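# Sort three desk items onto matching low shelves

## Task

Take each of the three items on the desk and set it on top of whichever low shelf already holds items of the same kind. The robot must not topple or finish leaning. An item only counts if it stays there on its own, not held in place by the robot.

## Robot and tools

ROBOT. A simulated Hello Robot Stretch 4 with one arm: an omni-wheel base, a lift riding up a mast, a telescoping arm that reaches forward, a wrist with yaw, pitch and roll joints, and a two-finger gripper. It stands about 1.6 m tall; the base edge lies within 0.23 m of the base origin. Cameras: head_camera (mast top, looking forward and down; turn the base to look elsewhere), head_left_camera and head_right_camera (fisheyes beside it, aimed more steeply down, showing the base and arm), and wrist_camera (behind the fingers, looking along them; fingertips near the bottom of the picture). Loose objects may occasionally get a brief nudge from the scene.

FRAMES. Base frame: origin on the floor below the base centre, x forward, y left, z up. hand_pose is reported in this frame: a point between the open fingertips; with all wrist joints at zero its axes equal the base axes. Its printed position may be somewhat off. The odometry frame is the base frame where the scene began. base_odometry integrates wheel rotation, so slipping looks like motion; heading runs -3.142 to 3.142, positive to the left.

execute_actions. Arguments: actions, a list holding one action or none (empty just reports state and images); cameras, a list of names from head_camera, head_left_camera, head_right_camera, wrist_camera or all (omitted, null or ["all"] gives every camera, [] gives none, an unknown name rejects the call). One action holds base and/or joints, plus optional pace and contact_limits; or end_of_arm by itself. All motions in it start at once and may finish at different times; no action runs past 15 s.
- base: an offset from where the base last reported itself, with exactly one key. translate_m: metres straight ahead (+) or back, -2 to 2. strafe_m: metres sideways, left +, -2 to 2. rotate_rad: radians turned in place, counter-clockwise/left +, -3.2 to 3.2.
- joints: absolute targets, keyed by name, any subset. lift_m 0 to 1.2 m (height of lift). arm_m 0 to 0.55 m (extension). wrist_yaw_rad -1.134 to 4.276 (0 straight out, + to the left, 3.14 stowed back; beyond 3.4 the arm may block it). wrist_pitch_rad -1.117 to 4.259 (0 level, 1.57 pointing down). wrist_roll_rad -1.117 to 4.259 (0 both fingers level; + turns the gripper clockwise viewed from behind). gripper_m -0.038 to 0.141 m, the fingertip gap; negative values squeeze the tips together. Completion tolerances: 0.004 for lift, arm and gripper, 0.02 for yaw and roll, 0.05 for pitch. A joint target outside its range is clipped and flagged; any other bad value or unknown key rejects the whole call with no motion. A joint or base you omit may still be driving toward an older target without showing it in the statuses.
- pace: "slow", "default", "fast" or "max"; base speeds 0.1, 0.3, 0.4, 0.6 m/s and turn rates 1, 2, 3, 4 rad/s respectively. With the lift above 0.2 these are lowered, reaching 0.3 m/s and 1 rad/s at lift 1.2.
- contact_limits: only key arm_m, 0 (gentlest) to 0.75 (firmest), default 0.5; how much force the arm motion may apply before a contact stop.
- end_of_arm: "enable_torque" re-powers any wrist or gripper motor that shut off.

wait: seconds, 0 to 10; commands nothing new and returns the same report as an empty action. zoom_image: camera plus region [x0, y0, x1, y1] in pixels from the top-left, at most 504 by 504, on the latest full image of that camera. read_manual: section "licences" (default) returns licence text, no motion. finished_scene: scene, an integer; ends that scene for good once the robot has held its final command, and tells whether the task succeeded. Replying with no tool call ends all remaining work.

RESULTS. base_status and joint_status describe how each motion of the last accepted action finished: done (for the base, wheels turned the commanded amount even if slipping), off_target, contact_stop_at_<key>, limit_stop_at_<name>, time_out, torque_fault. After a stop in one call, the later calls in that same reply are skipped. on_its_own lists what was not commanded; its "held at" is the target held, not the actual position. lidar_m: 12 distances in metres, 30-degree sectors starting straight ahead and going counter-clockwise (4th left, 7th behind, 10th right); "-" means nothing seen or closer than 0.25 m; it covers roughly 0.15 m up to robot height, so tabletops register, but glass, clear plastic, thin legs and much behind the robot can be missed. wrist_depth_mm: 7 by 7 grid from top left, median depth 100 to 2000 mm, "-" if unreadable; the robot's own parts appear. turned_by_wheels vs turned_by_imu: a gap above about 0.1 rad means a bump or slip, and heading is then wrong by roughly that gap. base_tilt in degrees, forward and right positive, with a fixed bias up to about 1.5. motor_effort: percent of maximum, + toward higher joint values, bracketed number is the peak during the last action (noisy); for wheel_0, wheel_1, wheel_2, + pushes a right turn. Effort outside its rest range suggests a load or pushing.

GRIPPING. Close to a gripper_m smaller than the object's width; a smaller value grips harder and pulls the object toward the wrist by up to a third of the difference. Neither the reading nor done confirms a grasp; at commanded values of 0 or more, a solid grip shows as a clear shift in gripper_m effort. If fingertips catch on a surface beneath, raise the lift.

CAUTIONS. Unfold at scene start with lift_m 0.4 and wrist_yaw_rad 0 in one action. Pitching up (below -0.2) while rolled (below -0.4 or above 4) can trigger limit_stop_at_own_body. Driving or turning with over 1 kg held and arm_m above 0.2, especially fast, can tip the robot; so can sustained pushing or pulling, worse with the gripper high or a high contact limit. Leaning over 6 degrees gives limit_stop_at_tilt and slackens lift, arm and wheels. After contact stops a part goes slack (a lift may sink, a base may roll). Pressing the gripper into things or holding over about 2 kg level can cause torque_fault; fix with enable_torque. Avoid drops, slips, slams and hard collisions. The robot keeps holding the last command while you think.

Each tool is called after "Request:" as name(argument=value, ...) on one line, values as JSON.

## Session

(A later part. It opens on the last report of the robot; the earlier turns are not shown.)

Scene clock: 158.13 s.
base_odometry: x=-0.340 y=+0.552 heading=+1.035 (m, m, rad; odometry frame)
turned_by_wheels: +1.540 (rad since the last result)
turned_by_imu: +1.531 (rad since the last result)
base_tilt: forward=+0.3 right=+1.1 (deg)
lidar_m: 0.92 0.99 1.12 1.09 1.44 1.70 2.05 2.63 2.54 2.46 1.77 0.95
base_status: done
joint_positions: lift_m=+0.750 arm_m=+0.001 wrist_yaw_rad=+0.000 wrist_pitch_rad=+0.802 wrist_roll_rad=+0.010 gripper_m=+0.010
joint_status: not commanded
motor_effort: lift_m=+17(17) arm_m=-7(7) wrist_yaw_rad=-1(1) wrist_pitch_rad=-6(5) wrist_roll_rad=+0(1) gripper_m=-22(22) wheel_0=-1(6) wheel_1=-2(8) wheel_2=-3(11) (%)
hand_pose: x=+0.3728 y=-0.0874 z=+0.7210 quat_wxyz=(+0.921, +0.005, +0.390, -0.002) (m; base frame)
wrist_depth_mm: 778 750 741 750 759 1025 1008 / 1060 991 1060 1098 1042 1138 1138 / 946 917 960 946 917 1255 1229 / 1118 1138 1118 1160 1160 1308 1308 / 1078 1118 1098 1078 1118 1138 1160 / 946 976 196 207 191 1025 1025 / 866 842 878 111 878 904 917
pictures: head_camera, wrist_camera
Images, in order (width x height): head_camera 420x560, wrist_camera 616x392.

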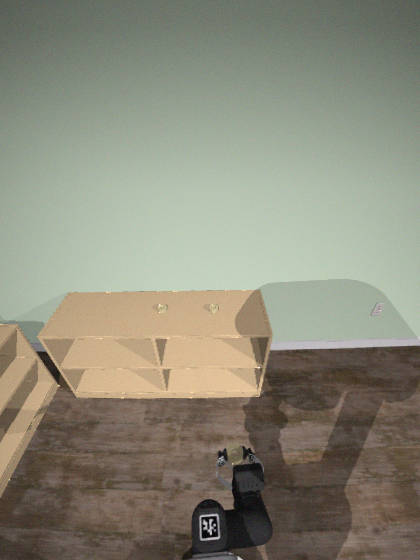

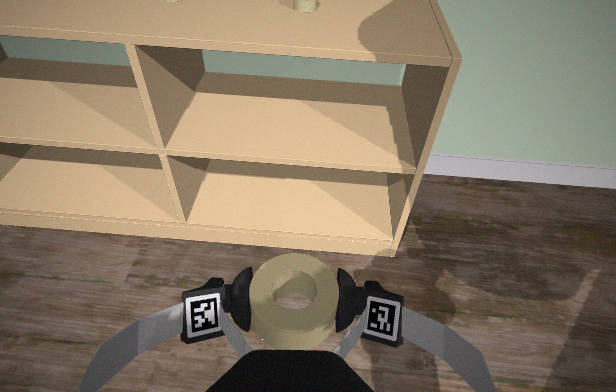

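Request:
execute_actions(actions=[{"base":{"translate_m":0.22},"joints":{"lift_m":0.7,"arm_m":0.5,"wrist_yaw_rad":-0.4}}], cameras=["head_camera","wrist_camera"])

Scene clock: 165.60 s.
base_odometry: x=-0.227 y=+0.741 heading=+1.035 (m, m, rad; odometry frame)
turned_by_wheels: +0.000 (rad since the last result)
turned_by_imu: +0.000 (rad since the last result)
base_tilt: forward=+0.3 right=+1.1 (deg)
lidar_m: 0.71 0.75 1.09 1.08 1.14 1.69 2.28 2.83 2.55 2.48 1.47 0.72
base_status: done
joint_positions: lift_m=+0.700 arm_m=+0.499 wrist_yaw_rad=-0.400 wrist_pitch_rad=+0.801 wrist_roll_rad=+0.010 gripper_m=+0.010
joint_status: all done
motor_effort: lift_m=+16(17) arm_m=+8(9) wrist_yaw_rad=-3(9) wrist_pitch_rad=-4(6) wrist_roll_rad=-1(1) gripper_m=-22(22) wheel_0=+1(6) wheel_1=+1(6) wheel_2=-2(13) (%)
hand_pose: x=+0.8204 y=-0.1586 z=+0.6712 quat_wxyz=(+0.902, +0.082, +0.381, -0.185) (m; base frame)
wrist_depth_mm: 330 351 377 407 442 484 517 / 362 387 415 452 488 544 615 / 392 407 413 418 427 634 715 / 347 351 353 359 366 389 891 / 304 298 309 314 319 322 1025 / 272 266 195 206 191 287 289 / 247 239 247 111 251 252 259
pictures: head_camera, wrist_camera
Images, in order (width x height): head_camera 420x560, wrist_camera 616x392.

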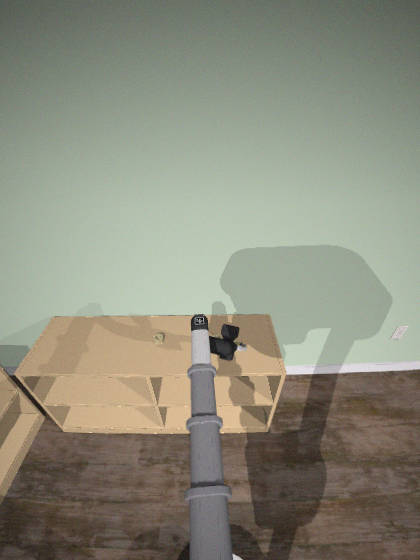

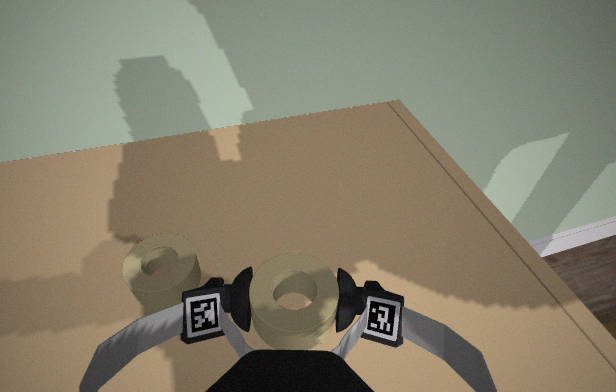

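Request:
execute_actions(actions=[{"base":{"strafe_m":-0.05}}], cameras=[])

Request:
execute_actions(actions=[{"joints":{"lift_m":0.664}}], cameras=[])

Request:
execute_actions(actions=[{"joints":{"gripper_m":0.08}}], cameras=["wrist_camera"])

Request:
execute_actions(actions=[{"base":{"translate_m":-0.1},"joints":{"lift_m":0.87,"arm_m":0.0},"pace":"fast"}], cameras=["wrist_camera"])

Request:
execute_actions(actions=[{"base":{"rotate_rad":-1.56},"joints":{"wrist_yaw_rad":1.5,"gripper_m":0.135},"pace":"fast"}], cameras=[])

Request:
execute_actions(actions=[{"base":{"translate_m":1.85},"joints":{"arm_m":0.4},"pace":"max"}], cameras=["head_camera","wrist_camera"])

Scene clock: 181.50 s.
base_odometry: x=-0.184 y=+0.715 heading=+1.035 (m, m, rad; odometry frame)
turned_by_wheels: +0.000 (rad since the last result)
turned_by_imu: +0.000 (rad since the last result)
base_tilt: forward=+0.3 right=+1.1 (deg)
lidar_m: 0.70 0.75 1.10 1.12 1.22 1.76 2.28 2.84 2.48 2.42 1.50 0.73
base_status: done
joint_positions: lift_m=+0.700 arm_m=+0.499 wrist_yaw_rad=-0.400 wrist_pitch_rad=+0.801 wrist_roll_rad=+0.010 gripper_m=+0.010
joint_status: not commanded
motor_effort: lift_m=+16(16) arm_m=+7(7) wrist_yaw_rad=-1(2) wrist_pitch_rad=-5(5) wrist_roll_rad=-1(1) gripper_m=-22(22) wheel_0=+0(13) wheel_1=-1(8) wheel_2=+0(1) (%)
hand_pose: x=+0.8204 y=-0.1586 z=+0.6712 quat_wxyz=(+0.902, +0.082, +0.381, -0.185) (m; base frame)
wrist_depth_mm: 327 349 373 399 439 477 521 / 357 387 413 449 496 549 597 / 387 402 413 421 535 634 699 / 349 349 355 359 366 750 866 / 304 309 312 315 317 878 1042 / 265 262 196 207 191 286 976 / 246 240 249 111 250 251 842
pictures: none
No camera images: the call's "cameras" was empty. Leave "cameras" out to get every camera's image.

Scene clock: 182.47 s.
base_odometry: x=-0.184 y=+0.715 heading=+1.035 (m, m, rad; odometry frame)
turned_by_wheels: +0.000 (rad since the last result)
turned_by_imu: +0.000 (rad since the last result)
base_tilt: forward=+0.3 right=+1.1 (deg)
lidar_m: 0.70 0.76 1.10 1.14 1.20 1.78 2.29 2.83 2.52 2.42 1.49 0.71
base_status: not commanded
joint_positions: lift_m=+0.664 arm_m=+0.499 wrist_yaw_rad=-0.400 wrist_pitch_rad=+0.801 wrist_roll_rad=+0.010 gripper_m=+0.010
joint_status: all done
motor_effort: lift_m=+16(10) arm_m=+7(8) wrist_yaw_rad=-2(1) wrist_pitch_rad=-5(5) wrist_roll_rad=-1(1) gripper_m=-22(21) wheel_0=+0(0) wheel_1=-1(1) wheel_2=+0(0) (%)
hand_pose: x=+0.8204 y=-0.1586 z=+0.6352 quat_wxyz=(+0.902, +0.082, +0.381, -0.185) (m; base frame)
wrist_depth_mm: 327 347 373 402 436 477 517 / 359 382 407 424 488 544 603 / 345 347 355 359 366 640 707 / 300 301 304 309 314 732 891 / 242 259 268 272 276 277 991 / 229 236 196 208 191 247 878 / 213 207 213 111 215 216 224
pictures: none
No camera images: the call's "cameras" was empty. Leave "cameras" out to get every camera's image.

Scene clock: 183.97 s.
base_odometry: x=-0.184 y=+0.715 heading=+1.035 (m, m, rad; odometry frame)
turned_by_wheels: +0.000 (rad since the last result)
turned_by_imu: +0.000 (rad since the last result)
base_tilt: forward=+0.3 right=+1.1 (deg)
lidar_m: 0.70 0.76 1.09 1.12 1.20 1.75 2.29 2.82 2.52 2.42 1.46 0.72
base_status: not commanded
joint_positions: lift_m=+0.664 arm_m=+0.499 wrist_yaw_rad=-0.400 wrist_pitch_rad=+0.800 wrist_roll_rad=+0.010 gripper_m=+0.080
joint_status: all done
motor_effort: lift_m=+15(16) arm_m=+7(7) wrist_yaw_rad=+0(0) wrist_pitch_rad=-2(5) wrist_roll_rad=-1(2) gripper_m=+0(23) wheel_0=+0(0) wheel_1=-1(1) wheel_2=+0(0) (%)
hand_pose: x=+0.8207 y=-0.1587 z=+0.6354 quat_wxyz=(+0.902, +0.082, +0.381, -0.185) (m; base frame)
wrist_depth_mm: 325 349 375 402 436 480 521 / 359 382 407 430 488 544 597 / 345 349 359 364 370 621 715 / 298 304 309 312 315 723 878 / 246 262 270 273 276 281 1008 / 229 237 196 218 202 249 891 / 213 210 216 111 218 220 226
pictures: wrist_camera
Images, in order (width x height): wrist_camera 616x392.

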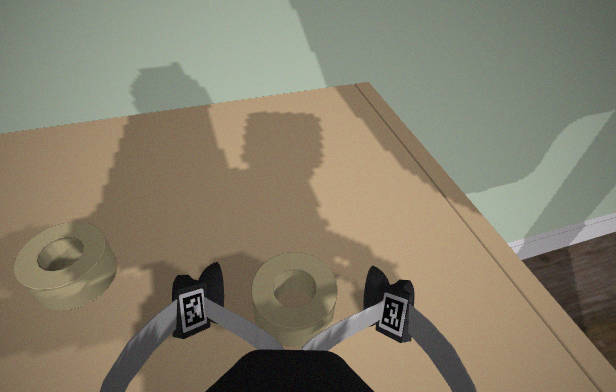

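Scene clock: 186.07 s.
base_odometry: x=-0.236 y=+0.629 heading=+1.034 (m, m, rad; odometry frame)
turned_by_wheels: +0.000 (rad since the last result)
turned_by_imu: +0.000 (rad since the last result)
base_tilt: forward=+0.3 right=+1.1 (deg)
lidar_m: 0.81 0.86 1.16 1.13 1.56 1.78 2.18 2.73 2.50 2.42 1.61 0.85
base_status: done
joint_positions: lift_m=+0.870 arm_m=+0.001 wrist_yaw_rad=-0.400 wrist_pitch_rad=+0.802 wrist_roll_rad=+0.010 gripper_m=+0.080
joint_status: all done
motor_effort: lift_m=+21(24) arm_m=-8(8) wrist_yaw_rad=+0(2) wrist_pitch_rad=-6(6) wrist_roll_rad=-1(1) gripper_m=-2(2) wheel_0=+0(8) wheel_1=-2(9) wheel_2=-2(17) (%)
hand_pose: x=+0.3229 y=-0.1587 z=+0.8407 quat_wxyz=(+0.902, +0.082, +0.381, -0.185) (m; base frame)
wrist_depth_mm: 842 891 946 1042 1078 1182 1336 / 788 809 820 1160 1255 1397 1576 / 668 699 741 1281 1464 1576 1708 / 904 931 946 1397 1464 1430 1499 / 820 866 1138 1229 1281 1281 1281 / 960 1042 198 1118 206 1182 1160 / 991 976 1008 111 1025 991 1042
pictures: wrist_camera
Images, in order (width x height): wrist_camera 616x392.

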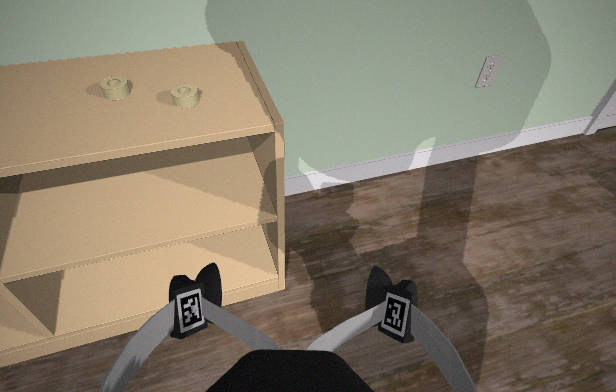

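Scene clock: 188.13 s.
base_odometry: x=-0.236 y=+0.629 heading=-0.525 (m, m, rad; odometry frame)
turned_by_wheels: -1.559 (rad since the last result)
turned_by_imu: -1.550 (rad since the last result)
base_tilt: forward=+0.3 right=+1.0 (deg)
lidar_m: 2.43 1.61 0.83 0.80 0.87 1.18 1.14 1.56 1.75 2.17 2.75 2.51
base_status: done
joint_positions: lift_m=+0.870 arm_m=+0.001 wrist_yaw_rad=+1.500 wrist_pitch_rad=+0.802 wrist_roll_rad=+0.010 gripper_m=+0.135
joint_status: all done
motor_effort: lift_m=+20(20) arm_m=-7(7) wrist_yaw_rad=+2(5) wrist_pitch_rad=-5(5) wrist_roll_rad=-1(1) gripper_m=+1(2) wheel_0=+2(6) wheel_1=+2(10) wheel_2=+3(12) (%)
hand_pose: x=+0.2737 y=+0.1939 z=+0.8408 quat_wxyz=(+0.675, -0.262, +0.289, +0.626) (m; base frame)
wrist_depth_mm: 991 991 1042 1042 1098 1078 1098 / 866 854 854 1182 1182 1205 1205 / 1008 1118 1118 1308 1366 1366 1366 / 1205 1182 1255 1366 1430 1464 1464 / 1205 1205 1205 1255 1281 1281 1308 / 1078 204 1138 1118 219 1118 1182 / 991 976 1008 111 1025 1008 1042
pictures: none
No camera images: the call's "cameras" was empty. Leave "cameras" out to get every camera's image.

Scene clock: 194.27 s.
base_odometry: x=+1.365 y=-0.298 heading=-0.525 (m, m, rad; odometry frame)
turned_by_wheels: +0.000 (rad since the last result)
turned_by_imu: -0.002 (rad since the last result)
base_tilt: forward=+0.3 right=+1.1 (deg)
lidar_m: 0.58 0.62 1.08 1.05 1.14 1.63 3.00 3.12 2.68 2.68 0.78 0.59
base_status: done
joint_positions: lift_m=+0.870 arm_m=+0.399 wrist_yaw_rad=+1.500 wrist_pitch_rad=+0.802 wrist_roll_rad=+0.010 gripper_m=+0.135
joint_status: all done
motor_effort: lift_m=+20(20) arm_m=+7(9) wrist_yaw_rad=+1(2) wrist_pitch_rad=-6(6) wrist_roll_rad=-1(2) gripper_m=-1(1) wheel_0=+0(10) wheel_1=+2(7) wheel_2=-2(11) (%)
hand_pose: x=+0.6710 y=+0.1940 z=+0.8408 quat_wxyz=(+0.675, -0.262, +0.289, +0.626) (m; base frame)
wrist_depth_mm: 931 931 931 917 917 931 917 / 1025 1025 1025 1008 1008 1008 1008 / 1205 1160 1118 512 525 530 535 / 1308 1336 1336 442 449 455 459 / 1255 1255 1205 389 394 394 402 / 1098 203 342 310 219 343 355 / 991 991 315 111 301 310 319
pictures: head_camera, wrist_camera
Images, in order (width x height): head_camera 420x560, wrist_camera 616x392.

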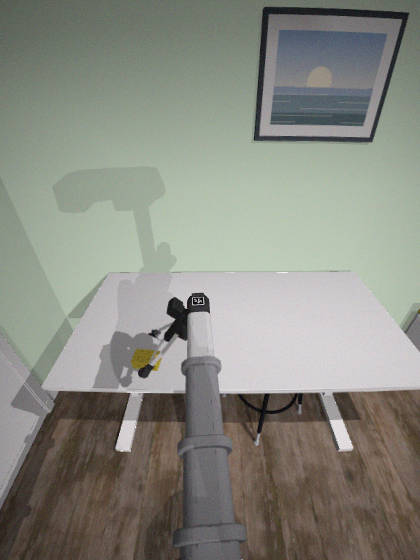

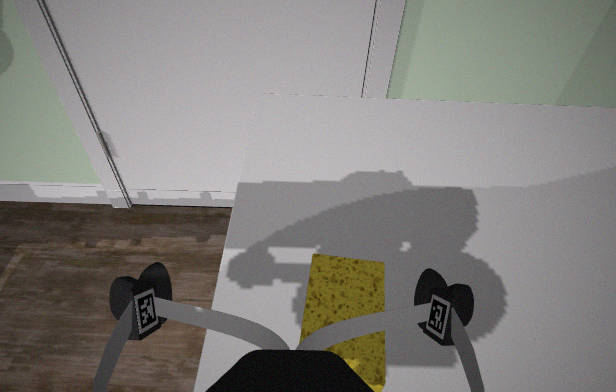

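Request:
execute_actions(actions=[{"base":{"strafe_m":0.025},"joints":{"lift_m":0.81,"arm_m":0.45}}], cameras=["wrist_camera"])

Request:
execute_actions(actions=[{"joints":{"lift_m":0.775}}], cameras=["wrist_camera"])

Scene clock: 200.53 s.
base_odometry: x=+1.378 y=-0.276 heading=-0.525 (m, m, rad; odometry frame)
turned_by_wheels: +0.000 (rad since the last result)
turned_by_imu: +0.000 (rad since the last result)
base_tilt: forward=+0.3 right=+1.1 (deg)
lidar_m: 0.57 0.61 1.05 1.02 1.14 1.61 3.01 3.13 2.72 2.71 0.76 0.59
base_status: done
joint_positions: lift_m=+0.810 arm_m=+0.449 wrist_yaw_rad=+1.500 wrist_pitch_rad=+0.802 wrist_roll_rad=+0.010 gripper_m=+0.135
joint_status: all done
motor_effort: lift_m=+15(14) arm_m=+7(8) wrist_yaw_rad=+1(0) wrist_pitch_rad=-5(6) wrist_roll_rad=-1(1) gripper_m=+1(2) wheel_0=+2(8) wheel_1=+0(9) wheel_2=+0(2) (%)
hand_pose: x=+0.7210 y=+0.1940 z=+0.7812 quat_wxyz=(+0.675, -0.262, +0.289, +0.626) (m; base frame)
wrist_depth_mm: 917 891 891 878 904 904 891 / 991 1025 521 500 508 517 521 / 1138 1138 415 418 427 430 436 / 1281 1281 355 359 366 370 375 / 1138 1138 310 267 319 322 324 / 1008 203 236 237 218 278 289 / 931 248 216 111 257 253 258
pictures: wrist_camera
Images, in order (width x height): wrist_camera 616x392.

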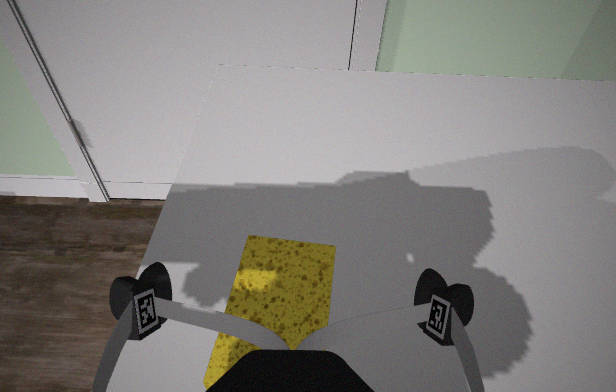

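Scene clock: 201.50 s.
base_odometry: x=+1.378 y=-0.276 heading=-0.525 (m, m, rad; odometry frame)
turned_by_wheels: +0.000 (rad since the last result)
turned_by_imu: +0.000 (rad since the last result)
base_tilt: forward=+0.3 right=+1.1 (deg)
lidar_m: 0.55 0.65 1.05 1.01 1.12 1.62 3.00 3.11 2.72 2.72 0.77 0.59
base_status: not commanded
joint_positions: lift_m=+0.775 arm_m=+0.449 wrist_yaw_rad=+1.500 wrist_pitch_rad=+0.802 wrist_roll_rad=+0.010 gripper_m=+0.135
joint_status: all done
motor_effort: lift_m=+15(16) arm_m=+7(7) wrist_yaw_rad=-2(0) wrist_pitch_rad=-6(6) wrist_roll_rad=-1(1) gripper_m=+1(2) wheel_0=+2(2) wheel_1=+0(0) wheel_2=+0(0) (%)
hand_pose: x=+0.7210 y=+0.1940 z=+0.7462 quat_wxyz=(+0.675, -0.262, +0.289, +0.626) (m; base frame)
wrist_depth_mm: 891 904 866 854 878 917 904 / 1025 991 436 436 442 449 455 / 1138 1118 359 364 366 373 379 / 1229 1229 309 312 314 320 322 / 1098 277 257 220 274 278 281 / 1008 203 193 198 219 241 249 / 904 213 181 111 220 219 225
pictures: wrist_camera
Images, in order (width x height): wrist_camera 616x392.

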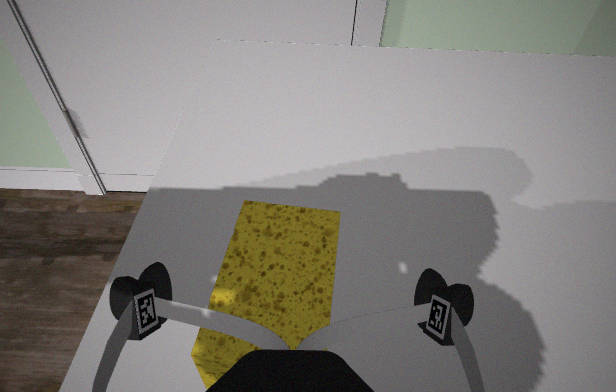

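Request:
execute_actions(actions=[{"base":{"strafe_m":-0.02},"joints":{"arm_m":0.437}}], cameras=[])

Request:
execute_actions(actions=[{"joints":{"gripper_m":0.015}}], cameras=["wrist_camera"])

Request:
execute_actions(actions=[{"joints":{"lift_m":0.85,"arm_m":0.0}}], cameras=["wrist_camera"])

Request:
execute_actions(actions=[{"base":{"rotate_rad":-2.66},"joints":{"wrist_yaw_rad":0}}], cameras=[])

Request:
execute_actions(actions=[{"base":{"translate_m":2.0},"joints":{"lift_m":0.75},"pace":"max"}], cameras=["head_camera","wrist_camera"])

Scene clock: 213.00 s.
base_odometry: x=+1.368 y=-0.294 heading=-0.525 (m, m, rad; odometry frame)
turned_by_wheels: +0.000 (rad since the last result)
turned_by_imu: +0.000 (rad since the last result)
base_tilt: forward=+0.3 right=+1.1 (deg)
lidar_m: 0.58 0.64 1.06 1.02 1.13 1.66 3.01 3.12 2.68 2.69 0.78 0.60
base_status: done
joint_positions: lift_m=+0.775 arm_m=+0.438 wrist_yaw_rad=+1.500 wrist_pitch_rad=+0.802 wrist_roll_rad=+0.010 gripper_m=+0.135
joint_status: all done
motor_effort: lift_m=+15(15) arm_m=-7(10) wrist_yaw_rad=+1(0) wrist_pitch_rad=-6(5) wrist_roll_rad=-1(1) gripper_m=+0(1) wheel_0=-1(12) wheel_1=-2(9) wheel_2=+0(2) (%)
hand_pose: x=+0.7106 y=+0.1940 z=+0.7462 quat_wxyz=(+0.675, -0.262, +0.289, +0.626) (m; base frame)
wrist_depth_mm: 946 931 891 878 904 904 904 / 1025 1025 442 436 442 449 452 / 1182 1182 362 364 368 373 379 / 1229 1229 306 249 312 319 322 / 1098 1078 263 220 276 279 279 / 991 204 197 194 219 241 248 / 904 213 217 111 222 218 224
pictures: none
No camera images: the call's "cameras" was empty. Leave "cameras" out to get every camera's image.

Scene clock: 215.13 s.
base_odometry: x=+1.368 y=-0.294 heading=-0.525 (m, m, rad; odometry frame)
turned_by_wheels: +0.000 (rad since the last result)
turned_by_imu: +0.000 (rad since the last result)
base_tilt: forward=+0.2 right=+1.1 (deg)
lidar_m: 0.57 0.62 1.06 1.03 1.13 1.65 3.00 3.13 2.70 2.71 0.77 0.58
base_status: not commanded
joint_positions: lift_m=+0.775 arm_m=+0.438 wrist_yaw_rad=+1.500 wrist_pitch_rad=+0.801 wrist_roll_rad=+0.010 gripper_m=+0.015
joint_status: all done
motor_effort: lift_m=+15(15) arm_m=-7(7) wrist_yaw_rad=-2(1) wrist_pitch_rad=-5(6) wrist_roll_rad=-2(1) gripper_m=-25(24) wheel_0=-2(1) wheel_1=-2(2) wheel_2=+0(0) (%)
hand_pose: x=+0.7106 y=+0.1940 z=+0.7462 quat_wxyz=(+0.675, -0.262, +0.289, +0.626) (m; base frame)
wrist_depth_mm: 917 904 904 891 891 931 917 / 1008 1025 449 433 442 445 455 / 1182 1160 357 364 366 373 377 / 1229 1255 307 236 315 319 322 / 1118 1060 266 207 276 278 282 / 991 244 185 184 191 247 250 / 904 208 212 111 216 214 225
pictures: wrist_camera
Images, in order (width x height): wrist_camera 616x392.

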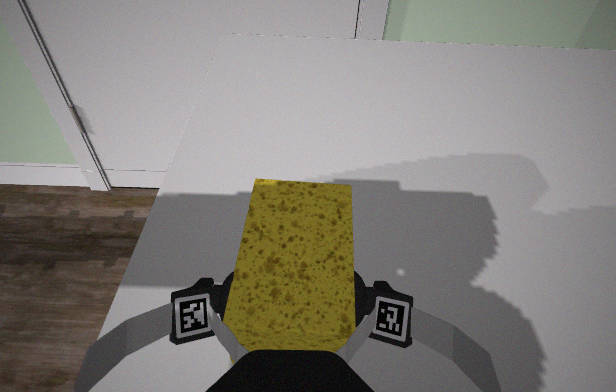

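Scene clock: 217.50 s.
base_odometry: x=+1.368 y=-0.294 heading=-0.525 (m, m, rad; odometry frame)
turned_by_wheels: +0.000 (rad since the last result)
turned_by_imu: +0.000 (rad since the last result)
base_tilt: forward=+0.3 right=+1.1 (deg)
lidar_m: 0.57 0.61 1.08 1.04 1.14 1.63 2.99 3.13 2.69 2.69 0.78 0.59
base_status: not commanded
joint_positions: lift_m=+0.850 arm_m=+0.001 wrist_yaw_rad=+1.500 wrist_pitch_rad=+0.801 wrist_roll_rad=+0.010 gripper_m=+0.015
joint_status: all done
motor_effort: lift_m=+21(20) arm_m=-8(8) wrist_yaw_rad=+1(1) wrist_pitch_rad=-4(5) wrist_roll_rad=-1(2) gripper_m=-24(25) wheel_0=-1(1) wheel_1=-1(2) wheel_2=+0(0) (%)
hand_pose: x=+0.2736 y=+0.1940 z=+0.8208 quat_wxyz=(+0.675, -0.262, +0.289, +0.626) (m; base frame)
wrist_depth_mm: 960 960 946 946 960 946 946 / 1078 1060 1042 1025 1042 1042 1025 / 1229 1229 1205 1182 1160 1182 517 / 1366 1366 1336 236 1366 1336 477 / 1205 1229 1182 208 1255 1281 1255 / 1078 1098 185 185 191 1160 1138 / 960 946 946 111 976 991 960
pictures: wrist_camera
Images, in order (width x height): wrist_camera 616x392.

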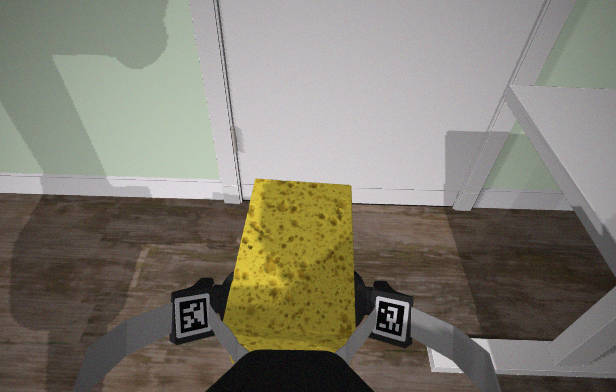

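Scene clock: 220.10 s.
base_odometry: x=+1.368 y=-0.294 heading=+3.099 (m, m, rad; odometry frame)
turned_by_wheels: -2.659 (rad since the last result)
turned_by_imu: -2.644 (rad since the last result)
base_tilt: forward=+0.3 right=+1.1 (deg)
lidar_m: 3.22 2.70 2.70 0.80 0.62 0.54 0.61 0.85 1.04 1.12 1.56 2.89
base_status: done
joint_positions: lift_m=+0.850 arm_m=+0.001 wrist_yaw_rad=+0.000 wrist_pitch_rad=+0.801 wrist_roll_rad=+0.010 gripper_m=+0.015
joint_status: all done
motor_effort: lift_m=+20(21) arm_m=-7(7) wrist_yaw_rad=-1(8) wrist_pitch_rad=-4(5) wrist_roll_rad=-1(1) gripper_m=-24(24) wheel_0=+2(9) wheel_1=+2(9) wheel_2=+4(8) (%)
hand_pose: x=+0.3729 y=-0.0874 z=+0.8208 quat_wxyz=(+0.921, +0.005, +0.390, -0.002) (m; base frame)
wrist_depth_mm: - - - - - - - / 1863 1921 1921 1983 - - - / 1576 1618 1618 1661 1618 1576 1708 / 1397 1366 1430 237 1430 1464 1464 / 1182 1205 1182 207 1281 1255 1281 / 1078 1042 185 185 190 1138 1138 / 976 931 960 111 976 976 1008
pictures: none
No camera images: the call's "cameras" was empty. Leave "cameras" out to get every camera's image.

Scene clock: 226.53 s.
base_odometry: x=-0.630 y=-0.208 heading=+3.099 (m, m, rad; odometry frame)
turned_by_wheels: +0.000 (rad since the last result)
turned_by_imu: -0.002 (rad since the last result)
base_tilt: forward=+0.3 right=+1.1 (deg)
lidar_m: 1.34 1.32 1.27 1.72 2.42 2.31 2.52 2.17 1.71 1.77 1.42 1.29
base_status: done
joint_positions: lift_m=+0.750 arm_m=+0.001 wrist_yaw_rad=+0.000 wrist_pitch_rad=+0.802 wrist_roll_rad=+0.010 gripper_m=+0.015
joint_status: all done
motor_effort: lift_m=+17(18) arm_m=-7(8) wrist_yaw_rad=-1(2) wrist_pitch_rad=-6(6) wrist_roll_rad=-1(1) gripper_m=-23(24) wheel_0=+0(8) wheel_1=+2(5) wheel_2=-2(13) (%)
hand_pose: x=+0.3728 y=-0.0874 z=+0.7210 quat_wxyz=(+0.921, +0.005, +0.390, -0.002) (m; base frame)
wrist_depth_mm: 1205 1708 1499 1336 1397 1255 1160 / 1430 1756 1618 1499 1182 1229 1255 / 1336 1430 1430 1464 1366 1430 1366 / 1182 1255 1229 237 1308 1336 1308 / 1098 1118 1060 207 1118 1138 1160 / 960 976 184 184 190 1025 1042 / 891 854 878 111 904 878 931
pictures: head_camera, wrist_camera
Images, in order (width x height): head_camera 420x560, wrist_camera 616x392.

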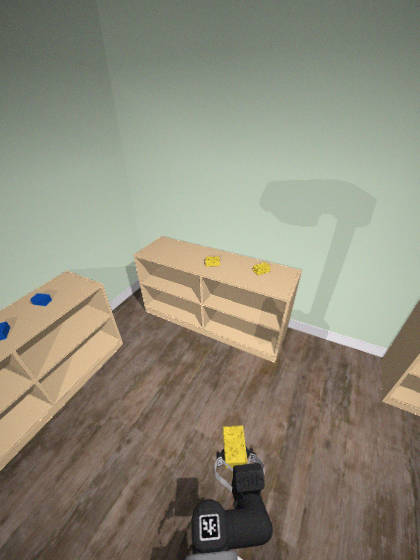

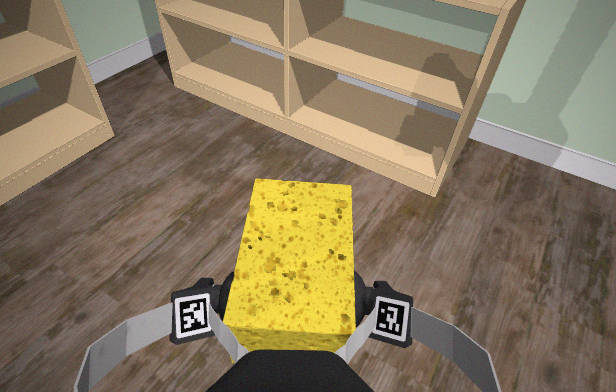

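Request:
execute_actions(actions=[{"base":{"translate_m":0.75},"joints":{"lift_m":0.75,"arm_m":0.3,"wrist_yaw_rad":-0.4},"pace":"fast"}], cameras=["head_camera","wrist_camera"])

Scene clock: 239.13 s.
base_odometry: x=-1.380 y=-0.176 heading=+3.099 (m, m, rad; odometry frame)
turned_by_wheels: +0.000 (rad since the last result)
turned_by_imu: -0.001 (rad since the last result)
base_tilt: forward=+0.3 right=+1.1 (deg)
lidar_m: 0.68 0.93 0.87 0.93 1.29 2.98 3.50 2.19 2.11 1.15 0.65 0.63
base_status: done
joint_positions: lift_m=+0.750 arm_m=+0.299 wrist_yaw_rad=-0.400 wrist_pitch_rad=+0.802 wrist_roll_rad=+0.010 gripper_m=+0.015
joint_status: all done
motor_effort: lift_m=+17(12) arm_m=+7(7) wrist_yaw_rad=-2(6) wrist_pitch_rad=-5(6) wrist_roll_rad=+0(1) gripper_m=-25(23) wheel_0=+0(9) wheel_1=+1(11) wheel_2=-1(16) (%)
hand_pose: x=+0.6204 y=-0.1586 z=+0.7210 quat_wxyz=(+0.902, +0.082, +0.381, -0.185) (m; base frame)
wrist_depth_mm: 609 597 574 554 530 512 492 / 569 580 585 591 585 569 549 / 480 480 484 504 508 496 521 / 415 404 410 236 439 415 445 / 364 368 364 208 382 387 389 / 597 338 185 185 190 345 343 / 559 477 539 111 544 310 310
pictures: head_camera, wrist_camera
Images, in order (width x height): head_camera 420x560, wrist_camera 616x392.

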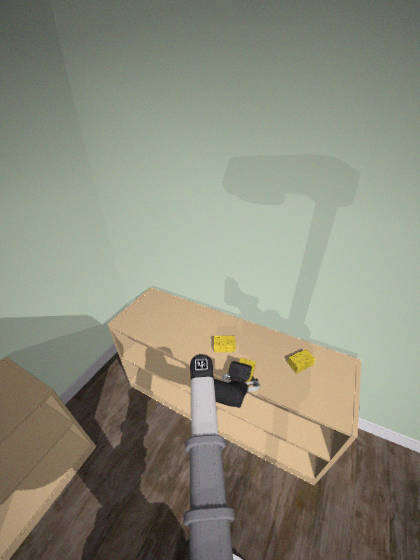

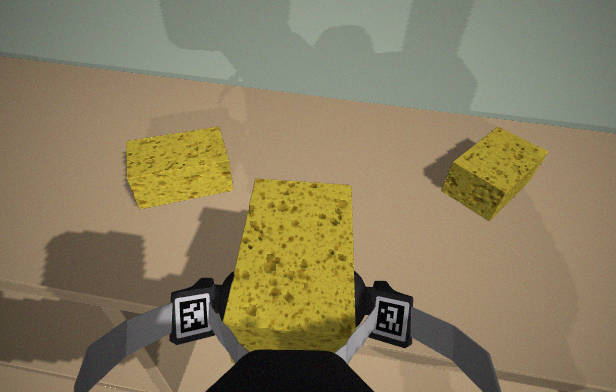

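Request:
execute_actions(actions=[{"base":{"strafe_m":-0.12},"joints":{"arm_m":0.47}}], cameras=[])

Request:
execute_actions(actions=[{"joints":{"lift_m":0.7}}], cameras=["wrist_camera","head_camera"])

Scene clock: 245.90 s.
base_odometry: x=-1.375 y=-0.056 heading=+3.099 (m, m, rad; odometry frame)
turned_by_wheels: +0.000 (rad since the last result)
turned_by_imu: +0.000 (rad since the last result)
base_tilt: forward=+0.3 right=+1.1 (deg)
lidar_m: 0.60 0.84 0.99 1.03 1.43 3.01 3.28 2.09 1.99 1.05 0.59 0.56
base_status: done
joint_positions: lift_m=+0.750 arm_m=+0.469 wrist_yaw_rad=-0.400 wrist_pitch_rad=+0.802 wrist_roll_rad=+0.010 gripper_m=+0.015
joint_status: all done
motor_effort: lift_m=+17(17) arm_m=+7(10) wrist_yaw_rad=+1(2) wrist_pitch_rad=-5(5) wrist_roll_rad=-1(1) gripper_m=-24(25) wheel_0=-1(8) wheel_1=-2(10) wheel_2=+0(2) (%)
hand_pose: x=+0.7904 y=-0.1587 z=+0.7210 quat_wxyz=(+0.902, +0.082, +0.381, -0.185) (m; base frame)
wrist_depth_mm: 387 368 355 345 332 322 312 / 436 418 402 384 368 355 343 / 484 477 452 433 418 397 382 / 413 418 424 238 455 449 430 / 366 368 364 207 379 382 394 / 278 282 185 185 190 334 294 / 254 285 291 111 298 258 270
pictures: none
No camera images: the call's "cameras" was empty. Leave "cameras" out to get every camera's image.

Scene clock: 247.00 s.
base_odometry: x=-1.375 y=-0.056 heading=+3.099 (m, m, rad; odometry frame)
turned_by_wheels: +0.000 (rad since the last result)
turned_by_imu: +0.000 (rad since the last result)
base_tilt: forward=+0.3 right=+1.1 (deg)
lidar_m: 0.60 0.86 0.99 1.04 1.43 3.03 3.28 2.08 2.00 1.05 0.58 0.56
base_status: not commanded
joint_positions: lift_m=+0.700 arm_m=+0.469 wrist_yaw_rad=-0.400 wrist_pitch_rad=+0.802 wrist_roll_rad=+0.010 gripper_m=+0.015
joint_status: all done
motor_effort: lift_m=+15(18) arm_m=+7(7) wrist_yaw_rad=-3(0) wrist_pitch_rad=-5(5) wrist_roll_rad=-1(1) gripper_m=-24(23) wheel_0=+0(1) wheel_1=-2(2) wheel_2=+0(0) (%)
hand_pose: x=+0.7904 y=-0.1587 z=+0.6712 quat_wxyz=(+0.902, +0.082, +0.381, -0.185) (m; base frame)
wrist_depth_mm: 387 370 357 345 334 320 312 / 436 415 399 387 370 355 345 / 399 407 430 424 418 397 387 / 345 351 353 238 366 370 413 / 255 309 303 207 317 324 270 / 225 257 185 185 190 279 239 / 232 240 246 111 251 233 221
pictures: head_camera, wrist_camera
Images, in order (width x height): head_camera 420x560, wrist_camera 616x392.

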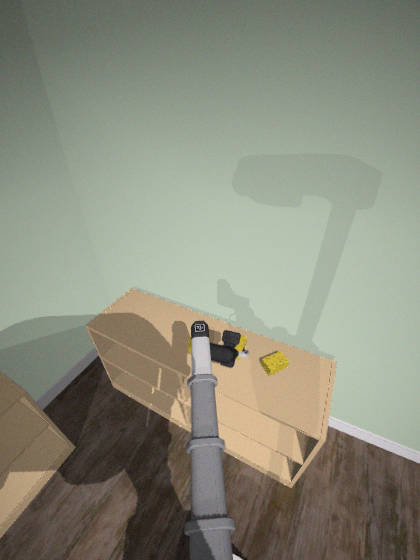

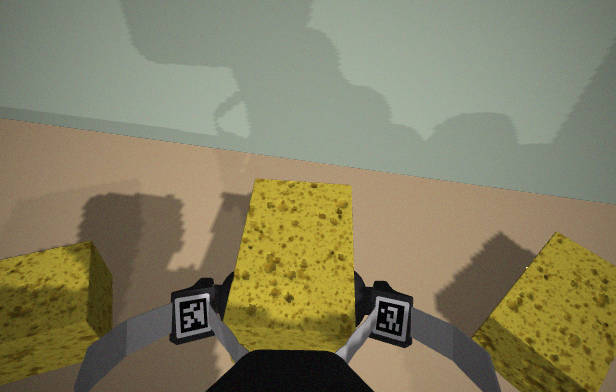

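Fits.

Request:
execute_actions(actions=[{"joints":{"lift_m":0.669}}], cameras=[])

Request:
execute_actions(actions=[{"joints":{"gripper_m":0.085}}], cameras=[])

Request:
execute_actions(actions=[{"joints":{"lift_m":0.8}}], cameras=["wrist_camera"])

Request:
finished_scene(scene=1)

Scene clock: 254.33 s.
base_odometry: x=-1.375 y=-0.056 heading=+3.099 (m, m, rad; odometry frame)
turned_by_wheels: +0.000 (rad since the last result)
turned_by_imu: +0.000 (rad since the last result)
base_tilt: forward=+0.3 right=+1.1 (deg)
lidar_m: 0.62 0.88 0.97 1.05 1.43 3.03 3.27 2.10 1.99 1.05 0.57 0.54
base_status: not commanded
joint_positions: lift_m=+0.669 arm_m=+0.469 wrist_yaw_rad=-0.400 wrist_pitch_rad=+0.802 wrist_roll_rad=+0.010 gripper_m=+0.015
joint_status: all done
motor_effort: lift_m=+15(15) arm_m=+7(7) wrist_yaw_rad=+0(1) wrist_pitch_rad=-5(5) wrist_roll_rad=-1(0) gripper_m=-23(23) wheel_0=-1(1) wheel_1=-2(2) wheel_2=+0(0) (%)
hand_pose: x=+0.7904 y=-0.1587 z=+0.6402 quat_wxyz=(+0.902, +0.082, +0.381, -0.185) (m; base frame)
wrist_depth_mm: 384 373 355 345 332 322 315 / 421 415 402 382 370 355 347 / 353 355 364 368 397 392 387 / 304 309 312 236 320 329 327 / 216 271 267 208 281 283 234 / 203 241 185 183 190 247 207 / 216 211 216 111 221 218 214
pictures: none
No camera images: the call's "cameras" was empty. Leave "cameras" out to get every camera's image.

Scene clock: 255.83 s.
base_odometry: x=-1.375 y=-0.056 heading=+3.099 (m, m, rad; odometry frame)
turned_by_wheels: +0.000 (rad since the last result)
turned_by_imu: +0.000 (rad since the last result)
base_tilt: forward=+0.3 right=+1.1 (deg)
lidar_m: 0.60 0.86 0.97 1.03 1.42 3.05 3.29 2.08 1.99 1.05 0.60 0.55
base_status: not commanded
joint_positions: lift_m=+0.669 arm_m=+0.469 wrist_yaw_rad=-0.400 wrist_pitch_rad=+0.802 wrist_roll_rad=+0.010 gripper_m=+0.085
joint_status: all done
motor_effort: lift_m=+15(15) arm_m=+7(8) wrist_yaw_rad=+1(1) wrist_pitch_rad=-5(5) wrist_roll_rad=-1(1) gripper_m=-1(22) wheel_0=-1(1) wheel_1=-2(2) wheel_2=+0(0) (%)
hand_pose: x=+0.7904 y=-0.1587 z=+0.6402 quat_wxyz=(+0.902, +0.082, +0.381, -0.185) (m; base frame)
wrist_depth_mm: 384 370 353 342 336 319 310 / 424 415 399 382 368 355 345 / 353 355 364 368 399 392 392 / 306 310 314 255 322 325 327 / 217 271 267 223 281 281 236 / 204 238 198 199 208 248 208 / 216 211 219 111 224 224 215
pictures: none
No camera images: the call's "cameras" was empty. Leave "cameras" out to get every camera's image.

Scene clock: 257.43 s.
base_odometry: x=-1.375 y=-0.056 heading=+3.099 (m, m, rad; odometry frame)
turned_by_wheels: +0.000 (rad since the last result)
turned_by_imu: +0.000 (rad since the last result)
base_tilt: forward=+0.3 right=+1.1 (deg)
lidar_m: 0.61 0.87 0.98 1.02 1.42 3.03 3.28 2.07 1.99 1.06 0.59 0.56
base_status: not commanded
joint_positions: lift_m=+0.800 arm_m=+0.469 wrist_yaw_rad=-0.400 wrist_pitch_rad=+0.802 wrist_roll_rad=+0.010 gripper_m=+0.085
joint_status: all done
motor_effort: lift_m=+21(24) arm_m=+7(7) wrist_yaw_rad=-1(1) wrist_pitch_rad=-5(5) wrist_roll_rad=-1(1) gripper_m=+0(2) wheel_0=-1(1) wheel_1=-2(2) wheel_2=+0(0) (%)
hand_pose: x=+0.7904 y=-0.1587 z=+0.7707 quat_wxyz=(+0.902, +0.082, +0.381, -0.185) (m; base frame)
wrist_depth_mm: 389 366 357 345 334 322 314 / 436 418 399 384 370 355 343 / 496 473 455 433 413 394 384 / 480 508 504 496 469 452 439 / 421 427 433 436 445 445 473 / 377 375 213 342 208 394 399 / 298 298 347 111 351 307 330
pictures: wrist_camera
Images, in order (width x height): wrist_camera 616x392.

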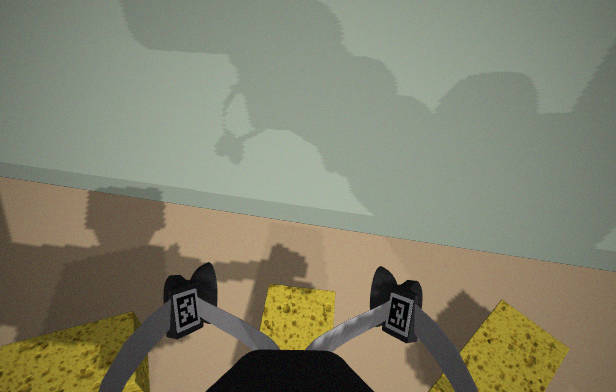

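The scene is finished: the task was done.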